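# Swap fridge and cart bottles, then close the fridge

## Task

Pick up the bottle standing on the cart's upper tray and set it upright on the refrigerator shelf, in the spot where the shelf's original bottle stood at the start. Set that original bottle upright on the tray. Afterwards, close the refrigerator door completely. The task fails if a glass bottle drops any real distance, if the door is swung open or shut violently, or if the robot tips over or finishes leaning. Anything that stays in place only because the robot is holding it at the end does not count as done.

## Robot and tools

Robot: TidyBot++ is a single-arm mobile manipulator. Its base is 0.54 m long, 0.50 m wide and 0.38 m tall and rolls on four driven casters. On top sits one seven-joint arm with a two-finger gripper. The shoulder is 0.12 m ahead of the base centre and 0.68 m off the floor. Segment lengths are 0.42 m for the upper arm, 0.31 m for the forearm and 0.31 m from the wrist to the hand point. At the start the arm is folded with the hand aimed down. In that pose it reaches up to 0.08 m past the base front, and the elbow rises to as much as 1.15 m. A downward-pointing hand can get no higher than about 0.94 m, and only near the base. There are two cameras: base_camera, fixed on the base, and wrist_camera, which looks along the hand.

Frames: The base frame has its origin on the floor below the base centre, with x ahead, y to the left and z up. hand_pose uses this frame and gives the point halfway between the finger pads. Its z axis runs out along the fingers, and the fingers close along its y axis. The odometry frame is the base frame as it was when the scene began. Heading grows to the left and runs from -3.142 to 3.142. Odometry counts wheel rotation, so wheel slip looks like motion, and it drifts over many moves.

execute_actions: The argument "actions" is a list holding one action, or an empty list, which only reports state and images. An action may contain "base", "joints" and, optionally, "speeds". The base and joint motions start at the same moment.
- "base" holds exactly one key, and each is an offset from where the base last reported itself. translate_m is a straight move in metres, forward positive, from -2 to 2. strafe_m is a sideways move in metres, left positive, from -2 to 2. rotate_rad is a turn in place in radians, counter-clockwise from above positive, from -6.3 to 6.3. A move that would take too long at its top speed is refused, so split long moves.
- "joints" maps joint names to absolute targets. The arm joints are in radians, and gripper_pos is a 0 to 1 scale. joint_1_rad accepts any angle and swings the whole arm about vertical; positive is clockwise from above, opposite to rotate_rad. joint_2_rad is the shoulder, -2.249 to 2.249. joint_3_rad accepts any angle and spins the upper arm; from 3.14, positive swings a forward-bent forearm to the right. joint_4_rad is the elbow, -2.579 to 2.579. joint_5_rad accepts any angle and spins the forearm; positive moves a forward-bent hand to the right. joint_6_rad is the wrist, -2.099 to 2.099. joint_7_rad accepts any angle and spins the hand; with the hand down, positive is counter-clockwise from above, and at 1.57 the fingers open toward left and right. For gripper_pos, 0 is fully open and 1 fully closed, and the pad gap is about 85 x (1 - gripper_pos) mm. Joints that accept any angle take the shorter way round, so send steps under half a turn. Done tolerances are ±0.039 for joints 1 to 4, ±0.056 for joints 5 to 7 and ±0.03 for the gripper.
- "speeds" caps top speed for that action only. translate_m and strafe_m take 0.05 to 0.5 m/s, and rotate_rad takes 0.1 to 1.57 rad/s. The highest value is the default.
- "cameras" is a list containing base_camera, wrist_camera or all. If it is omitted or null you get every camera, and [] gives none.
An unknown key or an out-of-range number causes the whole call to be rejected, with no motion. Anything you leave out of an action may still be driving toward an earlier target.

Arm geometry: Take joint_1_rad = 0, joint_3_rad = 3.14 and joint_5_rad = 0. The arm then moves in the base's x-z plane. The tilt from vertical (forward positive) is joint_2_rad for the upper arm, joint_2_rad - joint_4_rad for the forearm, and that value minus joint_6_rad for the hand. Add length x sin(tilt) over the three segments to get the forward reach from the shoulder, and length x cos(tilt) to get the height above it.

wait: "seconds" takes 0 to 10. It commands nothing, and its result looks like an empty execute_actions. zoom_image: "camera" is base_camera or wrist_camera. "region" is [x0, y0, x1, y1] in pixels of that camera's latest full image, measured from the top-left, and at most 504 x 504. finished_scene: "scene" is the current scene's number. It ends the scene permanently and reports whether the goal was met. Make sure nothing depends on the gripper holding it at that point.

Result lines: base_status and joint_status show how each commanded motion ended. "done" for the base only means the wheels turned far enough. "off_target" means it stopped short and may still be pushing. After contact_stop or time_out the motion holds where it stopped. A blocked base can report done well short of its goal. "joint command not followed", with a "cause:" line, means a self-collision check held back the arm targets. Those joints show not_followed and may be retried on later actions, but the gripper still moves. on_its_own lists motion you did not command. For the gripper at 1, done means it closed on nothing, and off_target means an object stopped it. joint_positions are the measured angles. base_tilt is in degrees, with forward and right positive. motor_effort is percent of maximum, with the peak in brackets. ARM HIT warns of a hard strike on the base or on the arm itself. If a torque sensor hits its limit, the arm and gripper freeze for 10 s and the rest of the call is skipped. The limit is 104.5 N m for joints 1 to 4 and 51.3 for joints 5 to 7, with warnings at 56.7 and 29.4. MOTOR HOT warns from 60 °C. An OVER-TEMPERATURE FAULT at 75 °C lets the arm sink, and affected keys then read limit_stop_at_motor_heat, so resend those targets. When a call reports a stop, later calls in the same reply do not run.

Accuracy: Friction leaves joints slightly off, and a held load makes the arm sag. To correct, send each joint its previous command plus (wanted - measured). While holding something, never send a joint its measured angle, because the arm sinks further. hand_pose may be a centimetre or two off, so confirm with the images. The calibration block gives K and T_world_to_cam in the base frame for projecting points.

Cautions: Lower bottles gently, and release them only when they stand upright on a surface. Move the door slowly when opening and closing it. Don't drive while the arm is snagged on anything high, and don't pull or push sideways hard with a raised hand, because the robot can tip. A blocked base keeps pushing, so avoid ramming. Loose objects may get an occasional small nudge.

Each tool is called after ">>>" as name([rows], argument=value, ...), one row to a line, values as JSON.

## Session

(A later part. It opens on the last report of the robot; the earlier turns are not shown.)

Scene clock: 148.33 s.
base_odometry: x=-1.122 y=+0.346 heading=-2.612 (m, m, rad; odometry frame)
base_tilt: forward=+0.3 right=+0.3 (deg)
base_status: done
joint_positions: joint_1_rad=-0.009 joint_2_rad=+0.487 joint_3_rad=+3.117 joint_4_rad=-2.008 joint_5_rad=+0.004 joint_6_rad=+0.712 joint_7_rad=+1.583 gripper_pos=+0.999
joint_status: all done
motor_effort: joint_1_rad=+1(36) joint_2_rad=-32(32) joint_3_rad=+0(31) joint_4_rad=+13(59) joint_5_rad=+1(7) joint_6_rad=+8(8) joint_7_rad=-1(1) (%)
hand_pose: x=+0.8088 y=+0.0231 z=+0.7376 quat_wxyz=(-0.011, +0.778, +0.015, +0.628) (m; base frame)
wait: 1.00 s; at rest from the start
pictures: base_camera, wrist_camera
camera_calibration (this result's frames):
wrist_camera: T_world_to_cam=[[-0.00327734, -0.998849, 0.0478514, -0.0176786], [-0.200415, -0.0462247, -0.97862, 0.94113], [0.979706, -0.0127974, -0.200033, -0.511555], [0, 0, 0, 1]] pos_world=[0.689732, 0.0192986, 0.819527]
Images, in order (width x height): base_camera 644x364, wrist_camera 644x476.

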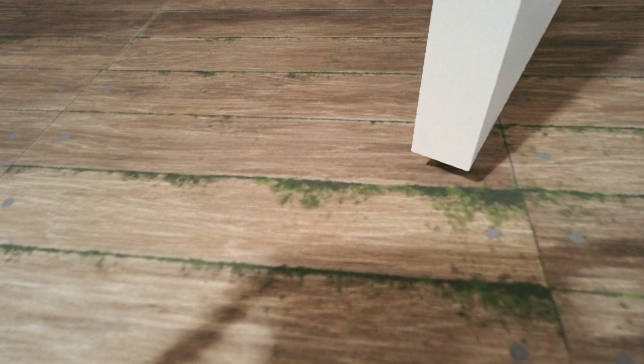

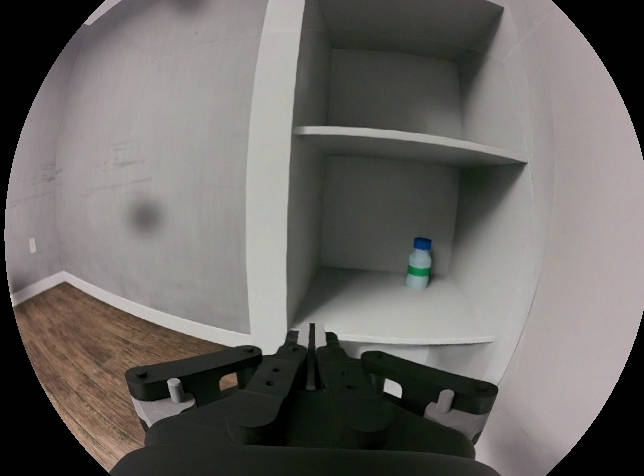

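>>> execute_actions([
  {"joints":{"joint_1_rad":0.0,"joint_2_rad":-0.34,"joint_3_rad":3.14,"joint_4_rad":-2.53,"joint_6_rad":0.4}},
], cameras=[])

>>> execute_actions([
  {"base":{"strafe_m":0.55}},
], cameras=[])

>>> execute_actions([
  {"base":{"rotate_rad":-1.73}},
], cameras=[])

>>> execute_actions([
  {"base":{"strafe_m":0.7},"speeds":{"strafe_m":0.3}},
])

Scene clock: 167.47 s.
base_odometry: x=-1.122 y=+0.346 heading=-2.612 (m, m, rad; odometry frame)
base_tilt: forward=+0.3 right=+0.3 (deg)
base_status: not commanded
joint_positions: joint_1_rad=-0.009 joint_2_rad=-0.332 joint_3_rad=+3.117 joint_4_rad=-2.520 joint_5_rad=+0.004 joint_6_rad=+0.443 joint_7_rad=+1.583 gripper_pos=+0.999
joint_status: all done
motor_effort: joint_1_rad=+1(1) joint_2_rad=-6(33) joint_3_rad=+1(1) joint_4_rad=+17(17) joint_5_rad=+1(1) joint_6_rad=+8(9) joint_7_rad=-1(1) (%)
hand_pose: x=+0.5443 y=+0.0172 z=+0.8435 quat_wxyz=(-0.003, +0.766, +0.022, +0.643) (m; base frame)
pictures: none
No camera images: the call's "cameras" was empty. Leave "cameras" out to get every camera's image.

Scene clock: 169.90 s.
base_odometry: x=-0.844 y=-0.129 heading=-2.612 (m, m, rad; odometry frame)
base_tilt: forward=+0.3 right=+0.3 (deg)
base_status: done
joint_positions: joint_1_rad=-0.009 joint_2_rad=-0.332 joint_3_rad=+3.119 joint_4_rad=-2.520 joint_5_rad=+0.004 joint_6_rad=+0.443 joint_7_rad=+1.583 gripper_pos=+0.999
joint_status: not commanded
motor_effort: joint_1_rad=+1(2) joint_2_rad=-6(7) joint_3_rad=+1(2) joint_4_rad=+16(16) joint_5_rad=+1(1) joint_6_rad=+8(8) joint_7_rad=-1(1) (%)
hand_pose: x=+0.5444 y=+0.0163 z=+0.8436 quat_wxyz=(-0.003, +0.766, +0.021, +0.643) (m; base frame)
pictures: none
No camera images: the call's "cameras" was empty. Leave "cameras" out to get every camera's image.

Scene clock: 172.30 s.
base_odometry: x=-0.844 y=-0.129 heading=+1.943 (m, m, rad; odometry frame)
base_tilt: forward=+0.3 right=+0.4 (deg)
base_status: done
joint_positions: joint_1_rad=-0.009 joint_2_rad=-0.332 joint_3_rad=+3.121 joint_4_rad=-2.520 joint_5_rad=+0.004 joint_6_rad=+0.443 joint_7_rad=+1.583 gripper_pos=+0.999
joint_status: not commanded
motor_effort: joint_1_rad=+1(2) joint_2_rad=-8(7) joint_3_rad=+1(2) joint_4_rad=+16(16) joint_5_rad=+1(0) joint_6_rad=+8(8) joint_7_rad=-1(1) (%)
hand_pose: x=+0.5445 y=+0.0149 z=+0.8436 quat_wxyz=(-0.002, +0.766, +0.019, +0.643) (m; base frame)
pictures: none
No camera images: the call's "cameras" was empty. Leave "cameras" out to get every camera's image.

Scene clock: 175.57 s.
base_odometry: x=-1.496 y=-0.383 heading=+1.942 (m, m, rad; odometry frame)
base_tilt: forward=+0.3 right=+0.4 (deg)
base_status: done
joint_positions: joint_1_rad=+0.082 joint_2_rad=-0.340 joint_3_rad=+3.212 joint_4_rad=-2.528 joint_5_rad=-0.010 joint_6_rad=+0.442 joint_7_rad=+1.582 gripper_pos=+0.999
joint_status: not commanded
motor_effort: joint_1_rad=-15(22) joint_2_rad=-4(8) joint_3_rad=-16(23) joint_4_rad=+18(20) joint_5_rad=+9(14) joint_6_rad=+9(10) joint_7_rad=-1(1) (%)
hand_pose: x=+0.5374 y=-0.0663 z=+0.8423 quat_wxyz=(+0.041, +0.764, -0.065, +0.641) (m; base frame)
pictures: base_camera, wrist_camera
camera_calibration (this result's frames):
wrist_camera: T_world_to_cam=[[-0.192989, -0.980936, 0.0228132, 0.0113007], [-0.166948, 0.00991632, -0.985916, 0.977017], [0.966894, -0.194079, -0.165679, -0.259896], [0, 0, 0, 1]] pos_world=[0.416584, -0.0490435, 0.919939]
Images, in order (width x height): base_camera 644x364, wrist_camera 644x476.

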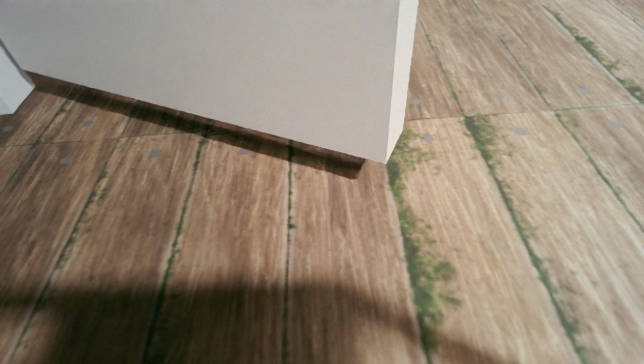

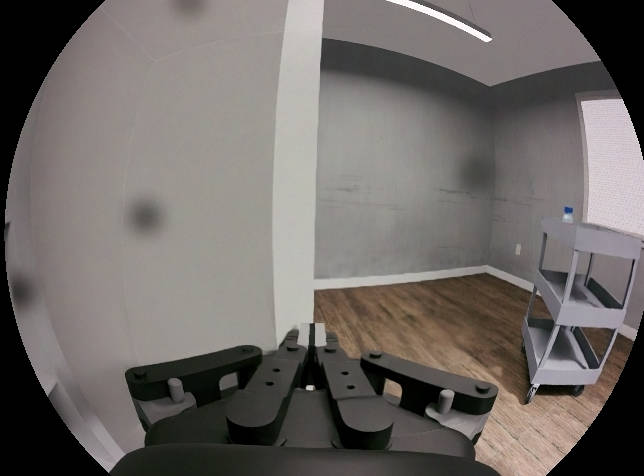

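>>> execute_actions([
  {"base":{"translate_m":-0.06},"speeds":{"translate_m":0.1},"joints":{"joint_1_rad":0.0,"joint_3_rad":3.14}},
], cameras=[])

>>> execute_actions([
  {"base":{"strafe_m":0.17},"speeds":{"strafe_m":0.1}},
], cameras=[])

>>> execute_actions([
  {"base":{"translate_m":0.38},"speeds":{"translate_m":0.06}},
])

Scene clock: 181.37 s.
base_odometry: x=-1.475 y=-0.439 heading=+1.941 (m, m, rad; odometry frame)
base_tilt: forward=+0.3 right=+0.3 (deg)
base_status: done
joint_positions: joint_1_rad=+0.030 joint_2_rad=-0.343 joint_3_rad=+3.181 joint_4_rad=-2.530 joint_5_rad=-0.010 joint_6_rad=+0.441 joint_7_rad=+1.582 gripper_pos=+0.999
joint_status: joint_3_rad off_target (ended at +3.181, target +3.140); the others done
motor_effort: joint_1_rad=-2(13) joint_2_rad=-5(7) joint_3_rad=-3(15) joint_4_rad=+17(18) joint_5_rad=+2(9) joint_6_rad=+9(9) joint_7_rad=-1(1) (%)
hand_pose: x=+0.5400 y=-0.0305 z=+0.8420 quat_wxyz=(+0.019, +0.766, -0.031, +0.642) (m; base frame)
pictures: none
No camera images: the call's "cameras" was empty. Leave "cameras" out to get every camera's image.

Scene clock: 183.60 s.
base_odometry: x=-1.632 y=-0.500 heading=+1.941 (m, m, rad; odometry frame)
base_tilt: forward=+0.3 right=+0.4 (deg)
base_status: done
joint_positions: joint_1_rad=+0.194 joint_2_rad=-0.353 joint_3_rad=+3.326 joint_4_rad=-2.535 joint_5_rad=-0.078 joint_6_rad=+0.440 joint_7_rad=+1.581 gripper_pos=+0.999
joint_status: not commanded
motor_effort: joint_1_rad=-36(38) joint_2_rad=-2(6) joint_3_rad=-38(41) joint_4_rad=+19(20) joint_5_rad=+19(20) joint_6_rad=+6(10) joint_7_rad=-2(2) (%)
hand_pose: x=+0.5056 y=-0.1688 z=+0.8405 quat_wxyz=(+0.087, +0.743, -0.193, +0.635) (m; base frame)
pictures: none
No camera images: the call's "cameras" was empty. Leave "cameras" out to get every camera's image.

Scene clock: 198.60 s.
base_odometry: x=-1.769 y=-0.149 heading=+1.935 (m, m, rad; odometry frame)
base_tilt: forward=+0.2 right=+0.3 (deg)
base_status: translate_m time_out (by the wheels' count: +0.377 of +0.380)
joint_positions: joint_1_rad=+0.018 joint_2_rad=-0.471 joint_3_rad=+3.152 joint_4_rad=-2.573 joint_5_rad=-0.020 joint_6_rad=+0.350 joint_7_rad=+1.581 gripper_pos=+0.999
joint_status: not commanded
on_its_own: joint_3_rad moved -0.174 to your old target +3.140
motor_effort: joint_1_rad=-6(51) joint_2_rad=+23(24) joint_3_rad=-5(56) joint_4_rad=+23(29) joint_5_rad=+5(26) joint_6_rad=+9(23) joint_7_rad=-1(2) (%)
hand_pose: x=+0.5052 y=-0.0121 z=+0.8412 quat_wxyz=(+0.007, +0.768, -0.018, +0.640) (m; base frame)
pictures: base_camera, wrist_camera
camera_calibration (this result's frames):
wrist_camera: T_world_to_cam=[[-0.0771224, -0.996505, 0.0320833, -0.0081689], [-0.173202, -0.0182991, -0.984716, 0.971768], [0.981862, -0.0815006, -0.171185, -0.219995], [0, 0, 0, 1]] pos_world=[0.383686, -0.00828755, 0.919518]
Images, in order (width x height): base_camera 644x364, wrist_camera 644x476.

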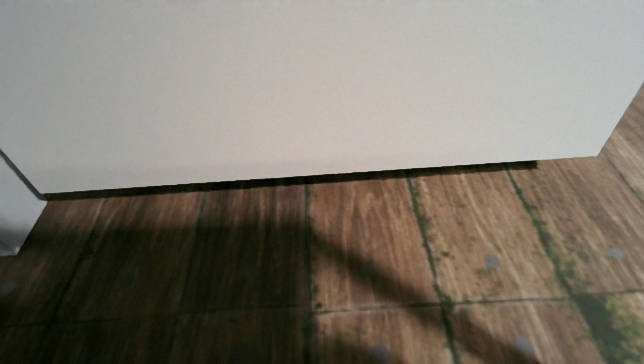

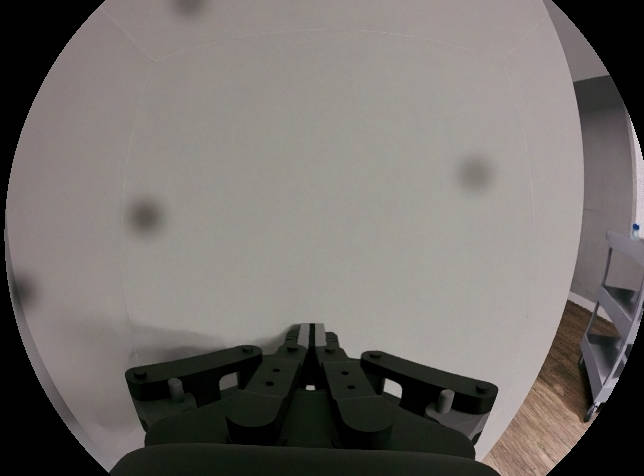

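>>> execute_actions([
  {"base":{"translate_m":-0.06},"speeds":{"translate_m":0.1},"joints":{"joint_1_rad":0.0,"joint_2_rad":-0.34,"joint_3_rad":3.14,"joint_4_rad":-2.53,"joint_5_rad":0.0,"joint_6_rad":-0.3}},
], cameras=[])

>>> execute_actions([
  {"base":{"strafe_m":-0.48},"speeds":{"strafe_m":0.25}},
], cameras=[])

>>> execute_actions([
  {"base":{"rotate_rad":1.22},"joints":{"gripper_pos":0.0}},
])

Scene clock: 208.27 s.
base_odometry: x=-1.747 y=-0.205 heading=+1.936 (m, m, rad; odometry frame)
base_tilt: forward=+0.3 right=+0.3 (deg)
base_status: done
joint_positions: joint_1_rad=+0.012 joint_2_rad=-0.332 joint_3_rad=+3.152 joint_4_rad=-2.531 joint_5_rad=-0.020 joint_6_rad=-0.279 joint_7_rad=+1.581 gripper_pos=+0.999
joint_status: all done
motor_effort: joint_1_rad=+1(2) joint_2_rad=-4(18) joint_3_rad=+0(4) joint_4_rad=+15(24) joint_5_rad=+1(3) joint_6_rad=+5(13) joint_7_rad=-1(1) (%)
hand_pose: x=+0.4280 y=-0.0035 z=+0.6495 quat_wxyz=(-0.002, +0.945, -0.014, +0.325) (m; base frame)
pictures: none
No camera images: the call's "cameras" was empty. Leave "cameras" out to get every camera's image.

Scene clock: 211.03 s.
base_odometry: x=-1.299 y=-0.034 heading=+1.936 (m, m, rad; odometry frame)
base_tilt: forward=+0.3 right=+0.3 (deg)
base_status: done
joint_positions: joint_1_rad=+0.012 joint_2_rad=-0.332 joint_3_rad=+3.152 joint_4_rad=-2.531 joint_5_rad=-0.020 joint_6_rad=-0.279 joint_7_rad=+1.581 gripper_pos=+0.999
joint_status: not commanded
motor_effort: joint_1_rad=+1(1) joint_2_rad=-4(5) joint_3_rad=+1(2) joint_4_rad=+15(15) joint_5_rad=+1(1) joint_6_rad=+5(6) joint_7_rad=-1(1) (%)
hand_pose: x=+0.4280 y=-0.0035 z=+0.6495 quat_wxyz=(-0.002, +0.945, -0.014, +0.325) (m; base frame)
pictures: none
No camera images: the call's "cameras" was empty. Leave "cameras" out to get every camera's image.

Scene clock: 213.07 s.
base_odometry: x=-1.299 y=-0.034 heading=-3.128 (m, m, rad; odometry frame)
base_tilt: forward=+0.3 right=+0.4 (deg)
base_status: done
joint_positions: joint_1_rad=+0.010 joint_2_rad=-0.332 joint_3_rad=+3.152 joint_4_rad=-2.531 joint_5_rad=-0.020 joint_6_rad=-0.279 joint_7_rad=+1.581 gripper_pos=+0.000
joint_status: all done
motor_effort: joint_1_rad=+1(2) joint_2_rad=-4(5) joint_3_rad=+0(2) joint_4_rad=+15(15) joint_5_rad=+1(1) joint_6_rad=+5(6) joint_7_rad=-1(1) (%)
hand_pose: x=+0.4280 y=-0.0031 z=+0.6495 quat_wxyz=(-0.002, +0.945, -0.014, +0.326) (m; base frame)
pictures: base_camera, wrist_camera
camera_calibration (this result's frames):
wrist_camera: T_world_to_cam=[[-0.0261579, -0.998552, 0.0470134, -0.0305986], [-0.782806, -0.00878814, -0.622204, 0.795327], [0.621716, -0.0530779, -0.781442, 0.374342], [0, 0, 0, 1]] pos_world=[0.389051, -0.00369556, 0.788821]
Images, in order (width x height): base_camera 644x364, wrist_camera 644x476.

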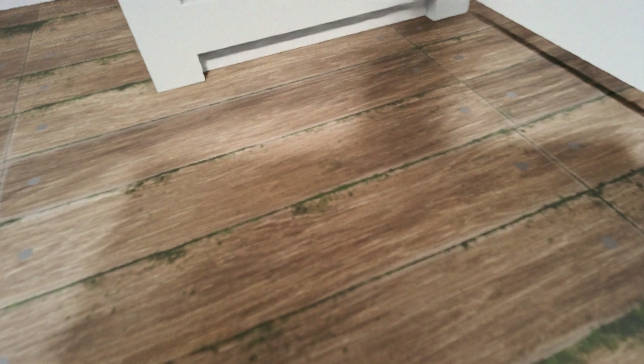

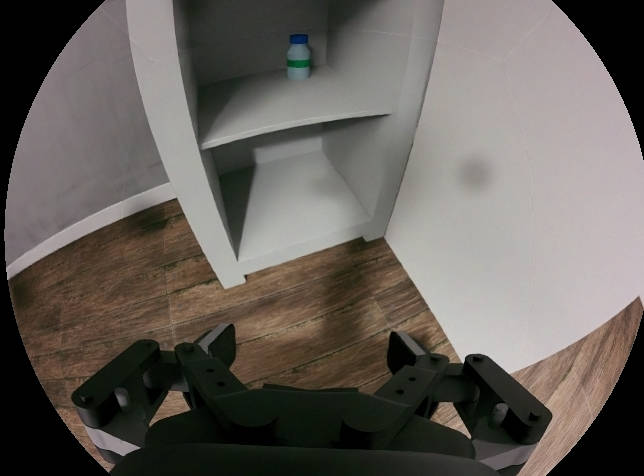

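>>> execute_actions([
  {"base":{"rotate_rad":0.045}},
], cameras=[])

>>> execute_actions([
  {"base":{"translate_m":-0.2},"joints":{"joint_1_rad":-0.01,"joint_2_rad":0.936,"joint_3_rad":3.13,"joint_4_rad":-1.19,"joint_5_rad":0.02,"joint_6_rad":-0.08,"joint_7_rad":1.56}},
])

Scene clock: 219.63 s.
base_odometry: x=-1.299 y=-0.034 heading=-3.084 (m, m, rad; odometry frame)
base_tilt: forward=+0.3 right=+0.3 (deg)
base_status: done
joint_positions: joint_1_rad=+0.010 joint_2_rad=-0.332 joint_3_rad=+3.152 joint_4_rad=-2.531 joint_5_rad=-0.020 joint_6_rad=-0.279 joint_7_rad=+1.581 gripper_pos=+0.000
joint_status: not commanded
motor_effort: joint_1_rad=+1(0) joint_2_rad=-4(4) joint_3_rad=+0(2) joint_4_rad=+14(14) joint_5_rad=+1(1) joint_6_rad=+5(5) joint_7_rad=-1(1) (%)
hand_pose: x=+0.4280 y=-0.0029 z=+0.6495 quat_wxyz=(-0.003, +0.945, -0.013, +0.326) (m; base frame)
pictures: none
No camera images: the call's "cameras" was empty. Leave "cameras" out to get every camera's image.

Scene clock: 222.23 s.
base_odometry: x=-1.099 y=-0.022 heading=-3.083 (m, m, rad; odometry frame)
base_tilt: forward=+0.3 right=+0.3 (deg)
base_status: done
joint_positions: joint_1_rad=+0.008 joint_2_rad=+0.931 joint_3_rad=+3.152 joint_4_rad=-1.203 joint_5_rad=-0.020 joint_6_rad=-0.124 joint_7_rad=+1.581 gripper_pos=+0.000
joint_status: all done
motor_effort: joint_1_rad=+1(0) joint_2_rad=-47(48) joint_3_rad=-1(1) joint_4_rad=+16(16) joint_5_rad=+1(1) joint_6_rad=+6(7) joint_7_rad=-1(2) (%)
hand_pose: x=+0.9629 y=-0.0110 z=+0.5676 quat_wxyz=(+0.004, +0.904, -0.009, +0.427) (m; base frame)
pictures: base_camera, wrist_camera
camera_calibration (this result's frames):
wrist_camera: T_world_to_cam=[[-0.0337322, -0.997743, 0.0580581, -0.0195947], [-0.628076, -0.0240243, -0.777781, 1.10213], [0.77742, -0.0627012, -0.625848, -0.261028], [0, 0, 0, 1]] pos_world=[0.894491, -0.00943921, 0.694992]
Images, in order (width x height): base_camera 644x364, wrist_camera 644x476.

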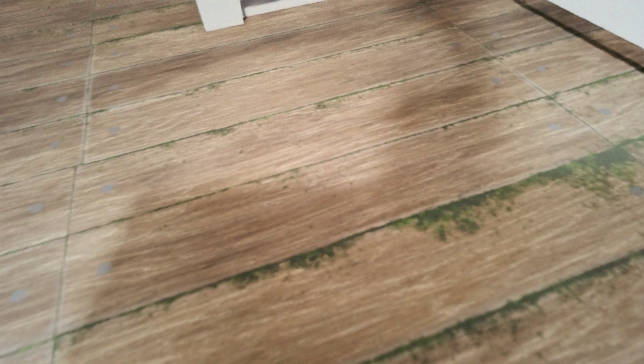

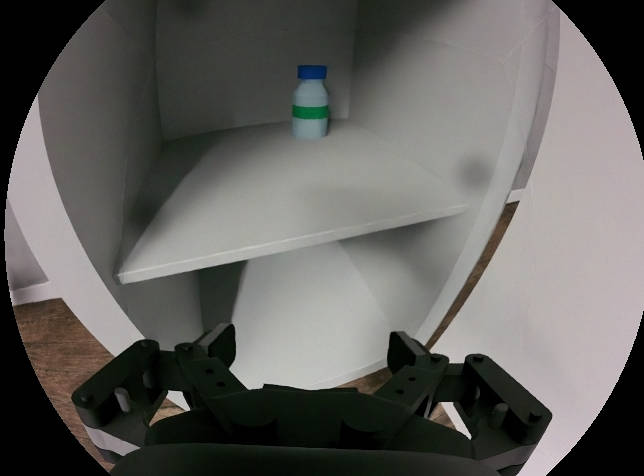

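>>> execute_actions([
  {"base":{"translate_m":0.3},"speeds":{"translate_m":0.1},"joints":{"joint_2_rad":0.92,"joint_6_rad":0.0}},
])

Scene clock: 229.07 s.
base_odometry: x=-1.398 y=-0.040 heading=-3.083 (m, m, rad; odometry frame)
base_tilt: forward=+0.3 right=+0.3 (deg)
base_status: done
joint_positions: joint_1_rad=+0.006 joint_2_rad=+0.926 joint_3_rad=+3.152 joint_4_rad=-1.193 joint_5_rad=-0.020 joint_6_rad=-0.037 joint_7_rad=+1.581 gripper_pos=+0.000
joint_status: all done
motor_effort: joint_1_rad=+1(1) joint_2_rad=-48(49) joint_3_rad=+0(1) joint_4_rad=+16(18) joint_5_rad=+1(1) joint_6_rad=+7(8) joint_7_rad=-1(1) (%)
hand_pose: x=+0.9831 y=-0.0099 z=+0.5986 quat_wxyz=(+0.004, +0.881, -0.008, +0.473) (m; base frame)
pictures: base_camera, wrist_camera
camera_calibration (this result's frames):
wrist_camera: T_world_to_cam=[[-0.0383181, -0.997658, 0.0566653, -0.0142824], [-0.545479, -0.0266292, -0.837701, 1.09358], [0.837248, -0.0630089, -0.543181, -0.36556], [0, 0, 0, 1]] pos_world=[0.902041, -0.00816128, 0.718336]
Images, in order (width x height): base_camera 644x364, wrist_camera 644x476.

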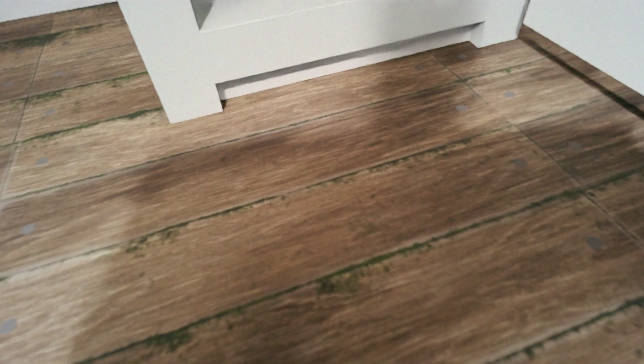

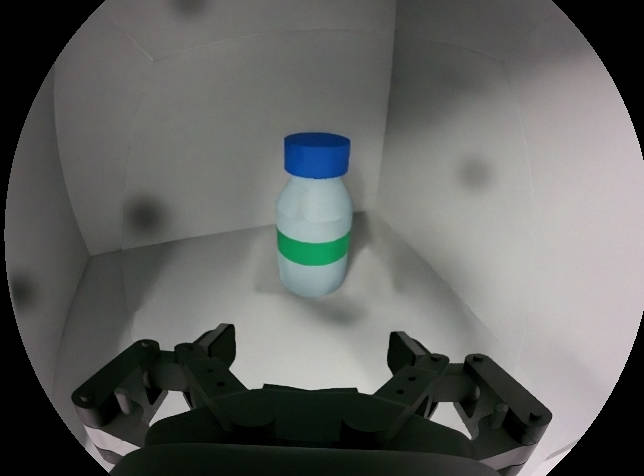

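>>> execute_actions([
  {"base":{"translate_m":0.155},"speeds":{"translate_m":0.06}},
], cameras=["wrist_camera"])

>>> execute_actions([
  {"joints":{"gripper_pos":1.0}},
])

Scene clock: 235.40 s.
base_odometry: x=-1.553 y=-0.049 heading=-3.082 (m, m, rad; odometry frame)
base_tilt: forward=+0.3 right=+0.3 (deg)
base_status: done
joint_positions: joint_1_rad=+0.005 joint_2_rad=+0.926 joint_3_rad=+3.152 joint_4_rad=-1.193 joint_5_rad=-0.020 joint_6_rad=-0.037 joint_7_rad=+1.581 gripper_pos=+0.000
joint_status: not commanded
motor_effort: joint_1_rad=+1(4) joint_2_rad=-49(49) joint_3_rad=+0(1) joint_4_rad=+16(17) joint_5_rad=+1(1) joint_6_rad=+7(7) joint_7_rad=-1(1) (%)
hand_pose: x=+0.9831 y=-0.0090 z=+0.5988 quat_wxyz=(+0.004, +0.881, -0.007, +0.473) (m; base frame)
pictures: wrist_camera
camera_calibration (this result's frames):
wrist_camera: T_world_to_cam=[[-0.0372621, -0.997698, 0.056658, -0.0144021], [-0.545249, -0.0272155, -0.837832, 1.09363], [0.837446, -0.0621121, -0.54298, -0.365738], [0, 0, 0, 1]] pos_world=[0.902052, -0.00732201, 0.718509]
Images, in order (width x height): wrist_camera 644x476.

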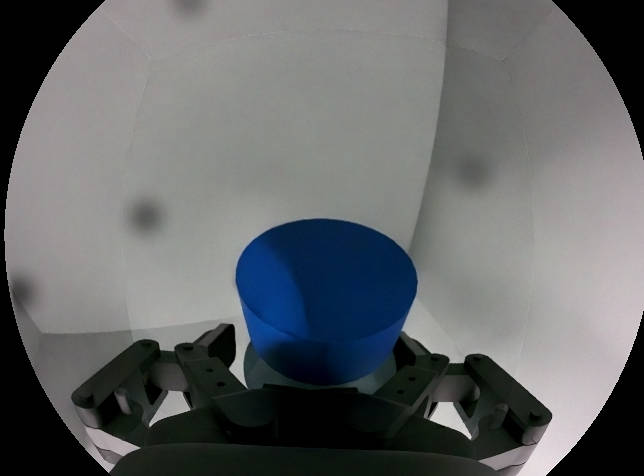

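Scene clock: 236.50 s.
base_odometry: x=-1.553 y=-0.049 heading=-3.082 (m, m, rad; odometry frame)
base_tilt: forward=+0.3 right=+0.4 (deg)
base_status: not commanded
joint_positions: joint_1_rad=+0.005 joint_2_rad=+0.924 joint_3_rad=+3.152 joint_4_rad=-1.193 joint_5_rad=-0.020 joint_6_rad=-0.037 joint_7_rad=+1.581 gripper_pos=+0.233
joint_status: gripper_pos off_target (ended at +0.233, target +1.000)
motor_effort: joint_1_rad=-1(5) joint_2_rad=-48(50) joint_3_rad=-2(4) joint_4_rad=+17(18) joint_5_rad=+0(0) joint_6_rad=+8(9) joint_7_rad=-2(2) (%)
hand_pose: x=+0.9833 y=-0.0090 z=+0.6003 quat_wxyz=(+0.004, +0.881, -0.007, +0.474) (m; base frame)
pictures: base_camera, wrist_camera
camera_calibration (this result's frames):
wrist_camera: T_world_to_cam=[[-0.0374015, -0.997696, 0.0566019, -0.014347], [-0.543761, -0.0272028, -0.838799, 1.09411], [0.838406, -0.0621503, -0.541491, -0.366873], [0, 0, 0, 1]] pos_world=[0.901985, -0.00735244, 0.719889]
Images, in order (width x height): base_camera 644x364, wrist_camera 644x476.

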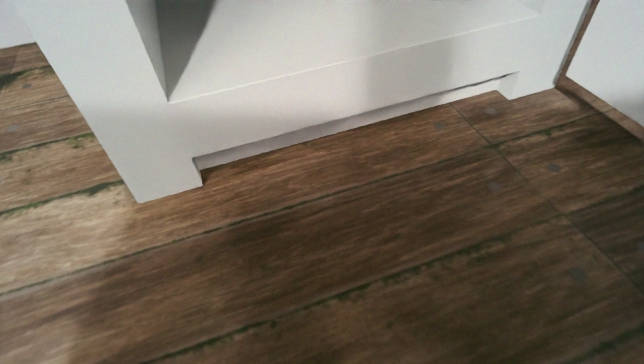

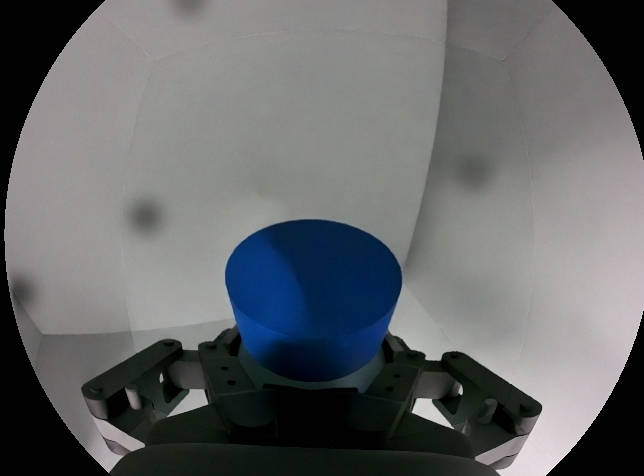

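>>> execute_actions([
  {"joints":{"joint_2_rad":0.86,"joint_6_rad":-0.05},"speeds":{}},
], cameras=[])

>>> execute_actions([
  {"base":{"translate_m":-0.55},"speeds":{"translate_m":0.2}},
], cameras=[])

>>> execute_actions([
  {"joints":{"joint_2_rad":-0.2,"joint_4_rad":-1.7,"joint_6_rad":-0.68}},
])

action 0: "speeds" must be an object that gives a speed for at least one key that is commanded beside it, as in {"translate_m": 0.5}; or leave "speeds" out

Scene clock: 242.10 s.
base_odometry: x=-1.004 y=-0.016 heading=-3.081 (m, m, rad; odometry frame)
base_tilt: forward=+0.3 right=+0.4 (deg)
base_status: done
joint_positions: joint_1_rad=+0.001 joint_2_rad=+0.949 joint_3_rad=+3.152 joint_4_rad=-1.203 joint_5_rad=-0.020 joint_6_rad=-0.030 joint_7_rad=+1.581 gripper_pos=+0.233
joint_status: not commanded
motor_effort: joint_1_rad=+1(4) joint_2_rad=-53(57) joint_3_rad=+0(4) joint_4_rad=+19(21) joint_5_rad=+1(0) joint_6_rad=+9(10) joint_7_rad=-1(1) (%)
hand_pose: x=+0.9787 y=-0.0053 z=+0.5753 quat_wxyz=(+0.003, +0.887, -0.005, +0.462) (m; base frame)
pictures: none
No camera images: the call's "cameras" was empty. Leave "cameras" out to get every camera's image.

Scene clock: 244.50 s.
base_odometry: x=-1.004 y=-0.016 heading=-3.081 (m, m, rad; odometry frame)
base_tilt: forward=+0.3 right=+0.4 (deg)
base_status: not commanded
joint_positions: joint_1_rad=+0.001 joint_2_rad=-0.174 joint_3_rad=+3.152 joint_4_rad=-1.710 joint_5_rad=-0.020 joint_6_rad=-0.657 joint_7_rad=+1.581 gripper_pos=+0.233
joint_status: all done
motor_effort: joint_1_rad=+1(0) joint_2_rad=-18(57) joint_3_rad=+1(0) joint_4_rad=+22(22) joint_5_rad=+0(1) joint_6_rad=+9(9) joint_7_rad=-1(1) (%)
hand_pose: x=+0.6135 y=-0.0007 z=+0.9257 quat_wxyz=(-0.005, +0.890, -0.005, +0.457) (m; base frame)
pictures: base_camera, wrist_camera
camera_calibration (this result's frames):
wrist_camera: T_world_to_cam=[[-0.0231639, -0.998769, 0.0438604, -0.0352358], [-0.575795, -0.0225365, -0.817283, 1.16596], [0.817266, -0.044186, -0.574564, 0.163414], [0, 0, 0, 1]] pos_world=[0.536987, -0.00169508, 1.04836]
Images, in order (width x height): base_camera 644x364, wrist_camera 644x476.

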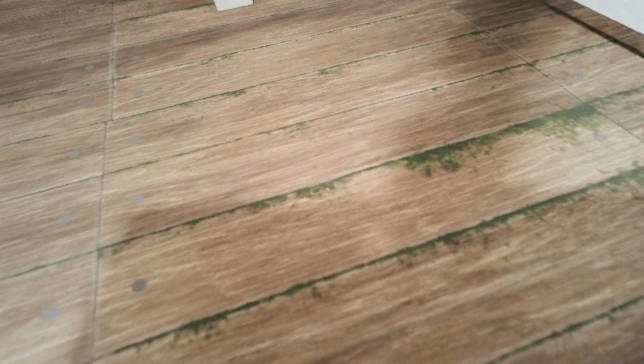

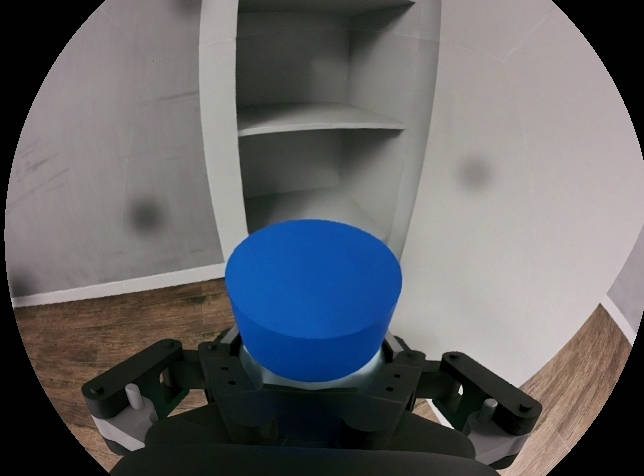

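>>> execute_actions([
  {"base":{"translate_m":-0.55},"joints":{"joint_2_rad":-0.2,"joint_4_rad":-1.5,"joint_6_rad":-0.9}},
], cameras=[])

>>> execute_actions([
  {"base":{"rotate_rad":-1.35},"speeds":{"rotate_rad":0.8}},
])

Scene clock: 251.73 s.
base_odometry: x=-0.455 y=+0.018 heading=-3.080 (m, m, rad; odometry frame)
base_tilt: forward=+0.3 right=+0.3 (deg)
base_status: done
joint_positions: joint_1_rad=+0.001 joint_2_rad=-0.183 joint_3_rad=+3.152 joint_4_rad=-1.527 joint_5_rad=-0.020 joint_6_rad=-0.880 joint_7_rad=+1.581 gripper_pos=+0.233
joint_status: all done
motor_effort: joint_1_rad=+1(1) joint_2_rad=-17(22) joint_3_rad=+0(1) joint_4_rad=+22(23) joint_5_rad=+1(0) joint_6_rad=+10(10) joint_7_rad=-1(1) (%)
hand_pose: x=+0.5962 y=+0.0004 z=+0.9774 quat_wxyz=(-0.006, +0.896, -0.003, +0.443) (m; base frame)
pictures: none
No camera images: the call's "cameras" was empty. Leave "cameras" out to get every camera's image.

Scene clock: 254.20 s.
base_odometry: x=-0.455 y=+0.018 heading=+1.854 (m, m, rad; odometry frame)
base_tilt: forward=+0.3 right=+0.3 (deg)
base_status: done
joint_positions: joint_1_rad=-0.004 joint_2_rad=-0.183 joint_3_rad=+3.145 joint_4_rad=-1.527 joint_5_rad=-0.020 joint_6_rad=-0.880 joint_7_rad=+1.581 gripper_pos=+0.233
joint_status: not commanded
motor_effort: joint_1_rad=+1(3) joint_2_rad=-17(18) joint_3_rad=+0(3) joint_4_rad=+22(22) joint_5_rad=+1(0) joint_6_rad=+9(9) joint_7_rad=-1(1) (%)
hand_pose: x=+0.5961 y=+0.0063 z=+0.9773 quat_wxyz=(-0.008, +0.896, +0.003, +0.443) (m; base frame)
pictures: base_camera, wrist_camera
camera_calibration (this result's frames):
wrist_camera: T_world_to_cam=[[-0.00549447, -0.99889, 0.0467902, -0.0443337], [-0.599706, -0.0341513, -0.799492, 1.19526], [0.800202, -0.0324531, -0.598852, 0.241474], [0, 0, 0, 1]] pos_world=[0.523331, 0.00437164, 1.10228]
Images, in order (width x height): base_camera 644x364, wrist_camera 644x476.

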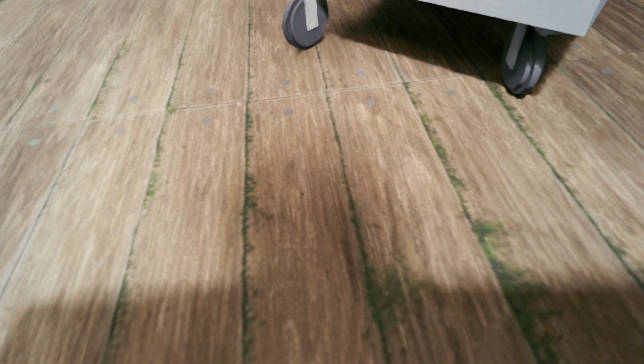

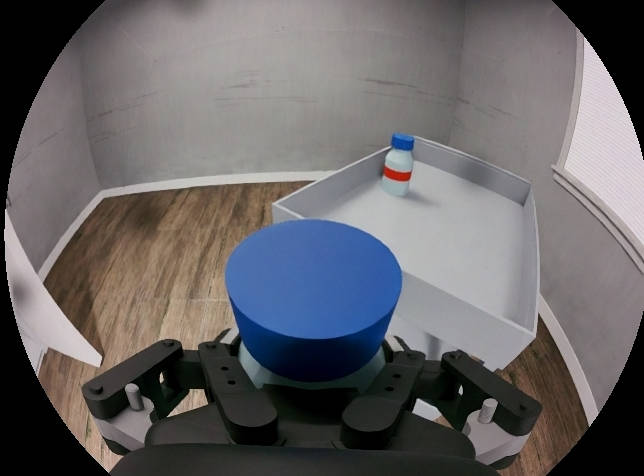

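>>> execute_actions([
  {"base":{"strafe_m":-0.45},"speeds":{"strafe_m":0.3}},
], cameras=[])

>>> execute_actions([
  {"base":{"translate_m":0.22},"speeds":{"translate_m":0.15},"joints":{"joint_2_rad":0.35,"joint_4_rad":-0.92,"joint_6_rad":-0.9}},
])

Scene clock: 271.03 s.
base_odometry: x=-0.022 y=+0.143 heading=+1.853 (m, m, rad; odometry frame)
base_tilt: forward=+0.3 right=+0.3 (deg)
base_status: done
joint_positions: joint_1_rad=-0.005 joint_2_rad=-0.183 joint_3_rad=+3.144 joint_4_rad=-1.527 joint_5_rad=-0.019 joint_6_rad=-0.880 joint_7_rad=+1.581 gripper_pos=+0.233
joint_status: not commanded
motor_effort: joint_1_rad=+0(3) joint_2_rad=-17(18) joint_3_rad=+0(3) joint_4_rad=+22(23) joint_5_rad=+1(0) joint_6_rad=+9(10) joint_7_rad=-1(1) (%)
hand_pose: x=+0.5961 y=+0.0069 z=+0.9773 quat_wxyz=(-0.008, +0.896, +0.003, +0.443) (m; base frame)
pictures: none
No camera images: the call's "cameras" was empty. Leave "cameras" out to get every camera's image.

Scene clock: 273.17 s.
base_odometry: x=-0.083 y=+0.355 heading=+1.852 (m, m, rad; odometry frame)
base_tilt: forward=+0.3 right=+0.3 (deg)
base_status: done
joint_positions: joint_1_rad=-0.005 joint_2_rad=+0.384 joint_3_rad=+3.144 joint_4_rad=-0.955 joint_5_rad=-0.019 joint_6_rad=-0.881 joint_7_rad=+1.581 gripper_pos=+0.233
joint_status: all done
motor_effort: joint_1_rad=+1(1) joint_2_rad=-39(42) joint_3_rad=+0(3) joint_4_rad=+22(23) joint_5_rad=+1(0) joint_6_rad=+9(11) joint_7_rad=-1(1) (%)
hand_pose: x=+0.8305 y=+0.0079 z=+0.9564 quat_wxyz=(-0.007, +0.896, +0.004, +0.445) (m; base frame)
pictures: base_camera, wrist_camera
camera_calibration (this result's frames):
wrist_camera: T_world_to_cam=[[-0.00418503, -0.998812, 0.0485506, -0.0431827], [-0.596318, -0.0364814, -0.801919, 1.31861], [0.802737, -0.0323077, -0.595457, 0.0361017], [0, 0, 0, 1]] pos_world=[0.757149, 0.00613962, 1.08101]
Images, in order (width x height): base_camera 644x364, wrist_camera 644x476.

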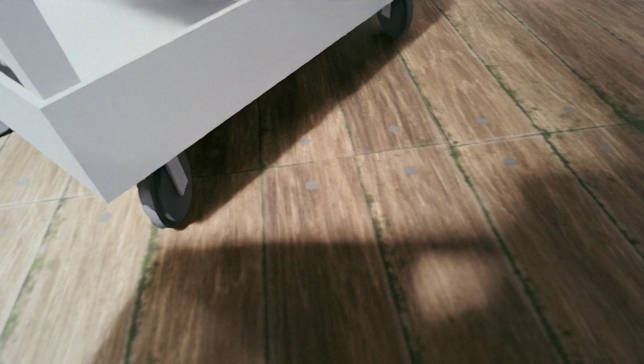

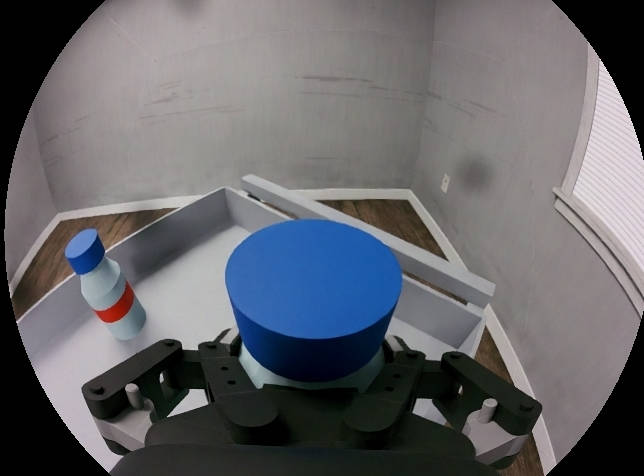

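>>> execute_actions([
  {"base":{"strafe_m":0.06},"speeds":{"strafe_m":0.1}},
], cameras=[])

>>> execute_actions([
  {"joints":{"joint_2_rad":0.335,"joint_4_rad":-1.23,"joint_6_rad":-0.55}},
])

Scene clock: 280.70 s.
base_odometry: x=-0.141 y=+0.338 heading=+1.852 (m, m, rad; odometry frame)
base_tilt: forward=+0.3 right=+0.3 (deg)
base_status: done
joint_positions: joint_1_rad=-0.010 joint_2_rad=+0.384 joint_3_rad=+3.144 joint_4_rad=-0.954 joint_5_rad=-0.019 joint_6_rad=-0.881 joint_7_rad=+1.581 gripper_pos=+0.233
joint_status: not commanded
motor_effort: joint_1_rad=+1(4) joint_2_rad=-38(40) joint_3_rad=-1(4) joint_4_rad=+22(22) joint_5_rad=+1(1) joint_6_rad=+9(10) joint_7_rad=-1(1) (%)
hand_pose: x=+0.8305 y=+0.0120 z=+0.9567 quat_wxyz=(-0.008, +0.895, +0.006, +0.445) (m; base frame)
pictures: none
No camera images: the call's "cameras" was empty. Leave "cameras" out to get every camera's image.

Scene clock: 282.10 s.
base_odometry: x=-0.141 y=+0.338 heading=+1.852 (m, m, rad; odometry frame)
base_tilt: forward=+0.3 right=+0.3 (deg)
base_status: not commanded
joint_positions: joint_1_rad=-0.010 joint_2_rad=+0.371 joint_3_rad=+3.144 joint_4_rad=-1.238 joint_5_rad=-0.019 joint_6_rad=-0.610 joint_7_rad=+1.581 gripper_pos=+0.233
joint_status: joint_6_rad off_target (ended at -0.610, target -0.550); the others done
motor_effort: joint_1_rad=+1(1) joint_2_rad=-39(41) joint_3_rad=-1(0) joint_4_rad=+22(24) joint_5_rad=+1(1) joint_6_rad=+9(10) joint_7_rad=-1(1) (%)
hand_pose: x=+0.8337 y=+0.0108 z=+0.8743 quat_wxyz=(-0.007, +0.895, +0.004, +0.445) (m; base frame)
pictures: base_camera, wrist_camera
camera_calibration (this result's frames):
wrist_camera: T_world_to_cam=[[-0.0034973, -0.998824, 0.0483467, -0.036694], [-0.595627, -0.0367545, -0.80242, 1.25469], [0.803253, -0.0316029, -0.594799, -0.0162939], [0, 0, 0, 1]] pos_world=[0.760285, 0.00894956, 0.998867]
Images, in order (width x height): base_camera 644x364, wrist_camera 644x476.

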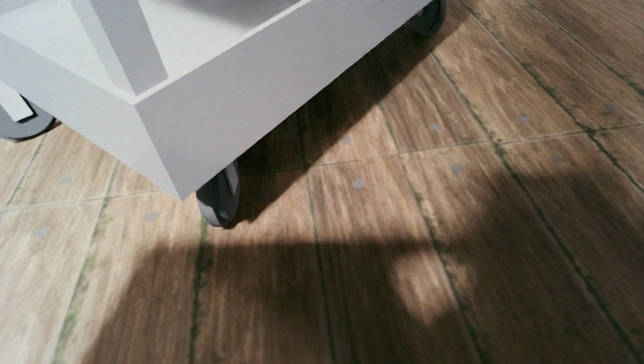

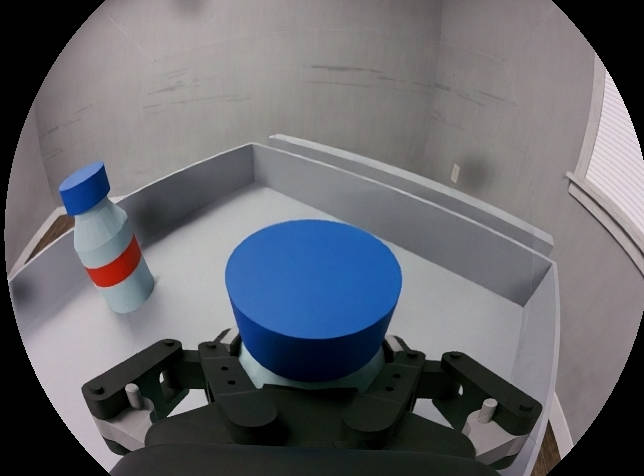

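>>> execute_actions([
  {"joints":{"joint_4_rad":-1.29,"joint_6_rad":-0.49}},
], cameras=[])

Scene clock: 284.97 s.
base_odometry: x=-0.141 y=+0.338 heading=+1.852 (m, m, rad; odometry frame)
base_tilt: forward=+0.3 right=+0.3 (deg)
base_status: not commanded
joint_positions: joint_1_rad=-0.010 joint_2_rad=+0.356 joint_3_rad=+3.144 joint_4_rad=-1.288 joint_5_rad=-0.019 joint_6_rad=-0.543 joint_7_rad=+1.581 gripper_pos=+0.233
joint_status: all done
motor_effort: joint_1_rad=+1(2) joint_2_rad=-35(39) joint_3_rad=+0(0) joint_4_rad=+20(22) joint_5_rad=+1(1) joint_6_rad=+8(10) joint_7_rad=-1(1) (%)
hand_pose: x=+0.8333 y=+0.0105 z=+0.8734 quat_wxyz=(-0.007, +0.888, +0.004, +0.460) (m; base frame)
pictures: none
No camera images: the call's "cameras" was empty. Leave "cameras" out to get every camera's image.

Contact made (j2 rose, load dropped). Release.

>>> execute_actions([
  {"joints":{"gripper_pos":0.0}},
], cameras=[])

>>> execute_actions([
  {"base":{"translate_m":-0.13},"speeds":{"translate_m":0.08}},
])

Scene clock: 287.63 s.
base_odometry: x=-0.141 y=+0.338 heading=+1.852 (m, m, rad; odometry frame)
base_tilt: forward=+0.3 right=+0.3 (deg)
base_status: not commanded
joint_positions: joint_1_rad=-0.010 joint_2_rad=+0.354 joint_3_rad=+3.144 joint_4_rad=-1.288 joint_5_rad=-0.019 joint_6_rad=-0.540 joint_7_rad=+1.581 gripper_pos=+0.000
joint_status: all done
motor_effort: joint_1_rad=+1(2) joint_2_rad=-34(38) joint_3_rad=+0(0) joint_4_rad=+19(21) joint_5_rad=+1(1) joint_6_rad=+8(9) joint_7_rad=-1(1) (%)
hand_pose: x=+0.8332 y=+0.0104 z=+0.8754 quat_wxyz=(-0.007, +0.887, +0.004, +0.461) (m; base frame)
pictures: none
No camera images: the call's "cameras" was empty. Leave "cameras" out to get every camera's image.

Scene clock: 289.77 s.
base_odometry: x=-0.105 y=+0.213 heading=+1.852 (m, m, rad; odometry frame)
base_tilt: forward=+0.3 right=+0.4 (deg)
base_status: done
joint_positions: joint_1_rad=-0.010 joint_2_rad=+0.342 joint_3_rad=+3.144 joint_4_rad=-1.288 joint_5_rad=-0.019 joint_6_rad=-0.534 joint_7_rad=+1.581 gripper_pos=+0.000
joint_status: not commanded
motor_effort: joint_1_rad=+0(2) joint_2_rad=-32(39) joint_3_rad=-1(1) joint_4_rad=+19(20) joint_5_rad=+1(0) joint_6_rad=+7(8) joint_7_rad=-1(1) (%)
hand_pose: x=+0.8319 y=+0.0104 z=+0.8856 quat_wxyz=(-0.007, +0.883, +0.004, +0.470) (m; base frame)
pictures: base_camera, wrist_camera
camera_calibration (this result's frames):
wrist_camera: T_world_to_cam=[[-0.00753738, -0.998838, 0.0476026, -0.0336391], [-0.550932, -0.0355794, -0.833791, 1.25333], [0.834516, -0.0325104, -0.550024, -0.0737881], [0, 0, 0, 1]] pos_world=[0.751823, 0.00859379, 1.00603]
Images, in order (width x height): base_camera 644x364, wrist_camera 644x476.

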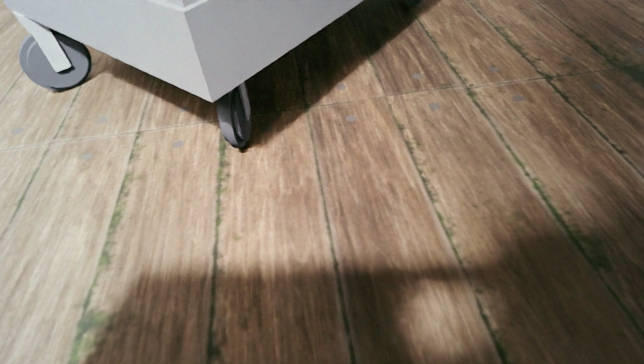

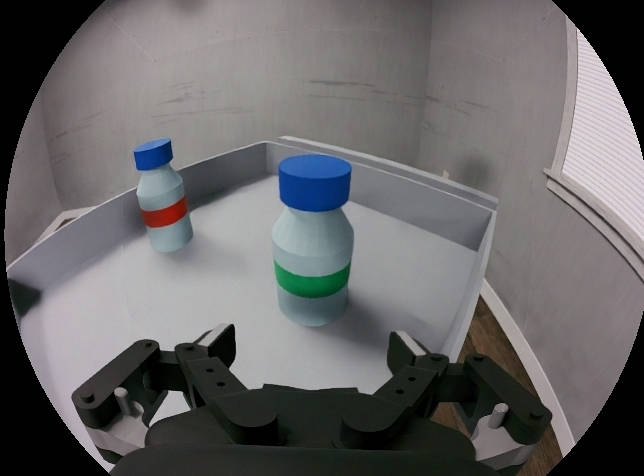

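>>> execute_actions([
  {"base":{"strafe_m":0.25},"speeds":{"strafe_m":0.12},"joints":{"joint_2_rad":0.375}},
], cameras=[])

>>> execute_actions([
  {"base":{"translate_m":0.12},"speeds":{"translate_m":0.1}},
], cameras=["wrist_camera"])

Scene clock: 296.87 s.
base_odometry: x=-0.346 y=+0.143 heading=+1.853 (m, m, rad; odometry frame)
base_tilt: forward=+0.3 right=+0.3 (deg)
base_status: done
joint_positions: joint_1_rad=-0.011 joint_2_rad=+0.368 joint_3_rad=+3.144 joint_4_rad=-1.289 joint_5_rad=-0.019 joint_6_rad=-0.533 joint_7_rad=+1.581 gripper_pos=+0.000
joint_status: all done
motor_effort: joint_1_rad=+1(4) joint_2_rad=-33(35) joint_3_rad=+0(4) joint_4_rad=+18(19) joint_5_rad=+1(0) joint_6_rad=+7(7) joint_7_rad=-1(1) (%)
hand_pose: x=+0.8372 y=+0.0108 z=+0.8672 quat_wxyz=(-0.007, +0.889, +0.004, +0.459) (m; base frame)
pictures: none
No camera images: the call's "cameras" was empty. Leave "cameras" out to get every camera's image.

Scene clock: 298.57 s.
base_odometry: x=-0.379 y=+0.259 heading=+1.853 (m, m, rad; odometry frame)
base_tilt: forward=+0.3 right=+0.3 (deg)
base_status: done
joint_positions: joint_1_rad=-0.011 joint_2_rad=+0.372 joint_3_rad=+3.144 joint_4_rad=-1.289 joint_5_rad=-0.019 joint_6_rad=-0.531 joint_7_rad=+1.581 gripper_pos=+0.000
joint_status: not commanded
motor_effort: joint_1_rad=+1(1) joint_2_rad=-33(36) joint_3_rad=+0(1) joint_4_rad=+19(19) joint_5_rad=+0(0) joint_6_rad=+7(7) joint_7_rad=-1(1) (%)
hand_pose: x=+0.8381 y=+0.0108 z=+0.8647 quat_wxyz=(-0.007, +0.889, +0.004, +0.457) (m; base frame)
pictures: wrist_camera
camera_calibration (this result's frames):
wrist_camera: T_world_to_cam=[[-0.00569239, -0.998827, 0.0480909, -0.034116], [-0.573782, -0.0361247, -0.818211, 1.24499], [0.818988, -0.0322512, -0.572903, -0.0576569], [0, 0, 0, 1]] pos_world=[0.761379, 0.00903934, 0.987272]
Images, in order (width x height): wrist_camera 644x476.

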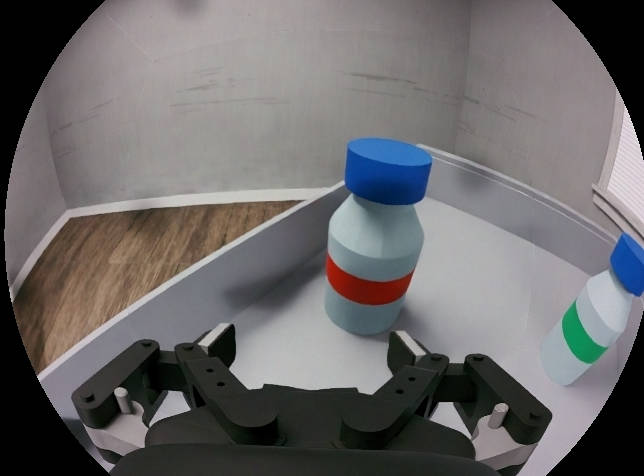

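>>> execute_actions([
  {"base":{"strafe_m":-0.045},"speeds":{"strafe_m":0.06}},
], cameras=["wrist_camera"])

Scene clock: 301.53 s.
base_odometry: x=-0.336 y=+0.271 heading=+1.853 (m, m, rad; odometry frame)
base_tilt: forward=+0.3 right=+0.3 (deg)
base_status: done
joint_positions: joint_1_rad=-0.010 joint_2_rad=+0.372 joint_3_rad=+3.144 joint_4_rad=-1.289 joint_5_rad=-0.019 joint_6_rad=-0.531 joint_7_rad=+1.581 gripper_pos=+0.000
joint_status: not commanded
motor_effort: joint_1_rad=+1(5) joint_2_rad=-34(34) joint_3_rad=+0(2) joint_4_rad=+18(19) joint_5_rad=+1(0) joint_6_rad=+7(7) joint_7_rad=-1(1) (%)
hand_pose: x=+0.8381 y=+0.0106 z=+0.8647 quat_wxyz=(-0.007, +0.889, +0.004, +0.457) (m; base frame)
pictures: wrist_camera
camera_calibration (this result's frames):
wrist_camera: T_world_to_cam=[[-0.00600826, -0.998827, 0.0480445, -0.034047], [-0.573794, -0.0359052, -0.818212, 1.24499], [0.818978, -0.0324837, -0.572905, -0.057653], [0, 0, 0, 1]] pos_world=[0.76138, 0.00882183, 0.987273]
Images, in order (width x height): wrist_camera 644x476.

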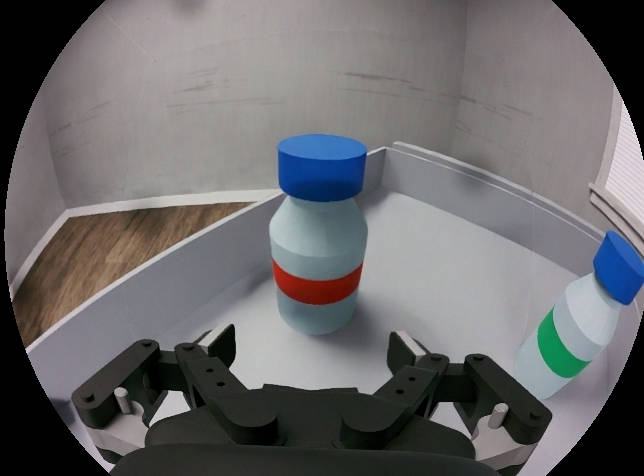

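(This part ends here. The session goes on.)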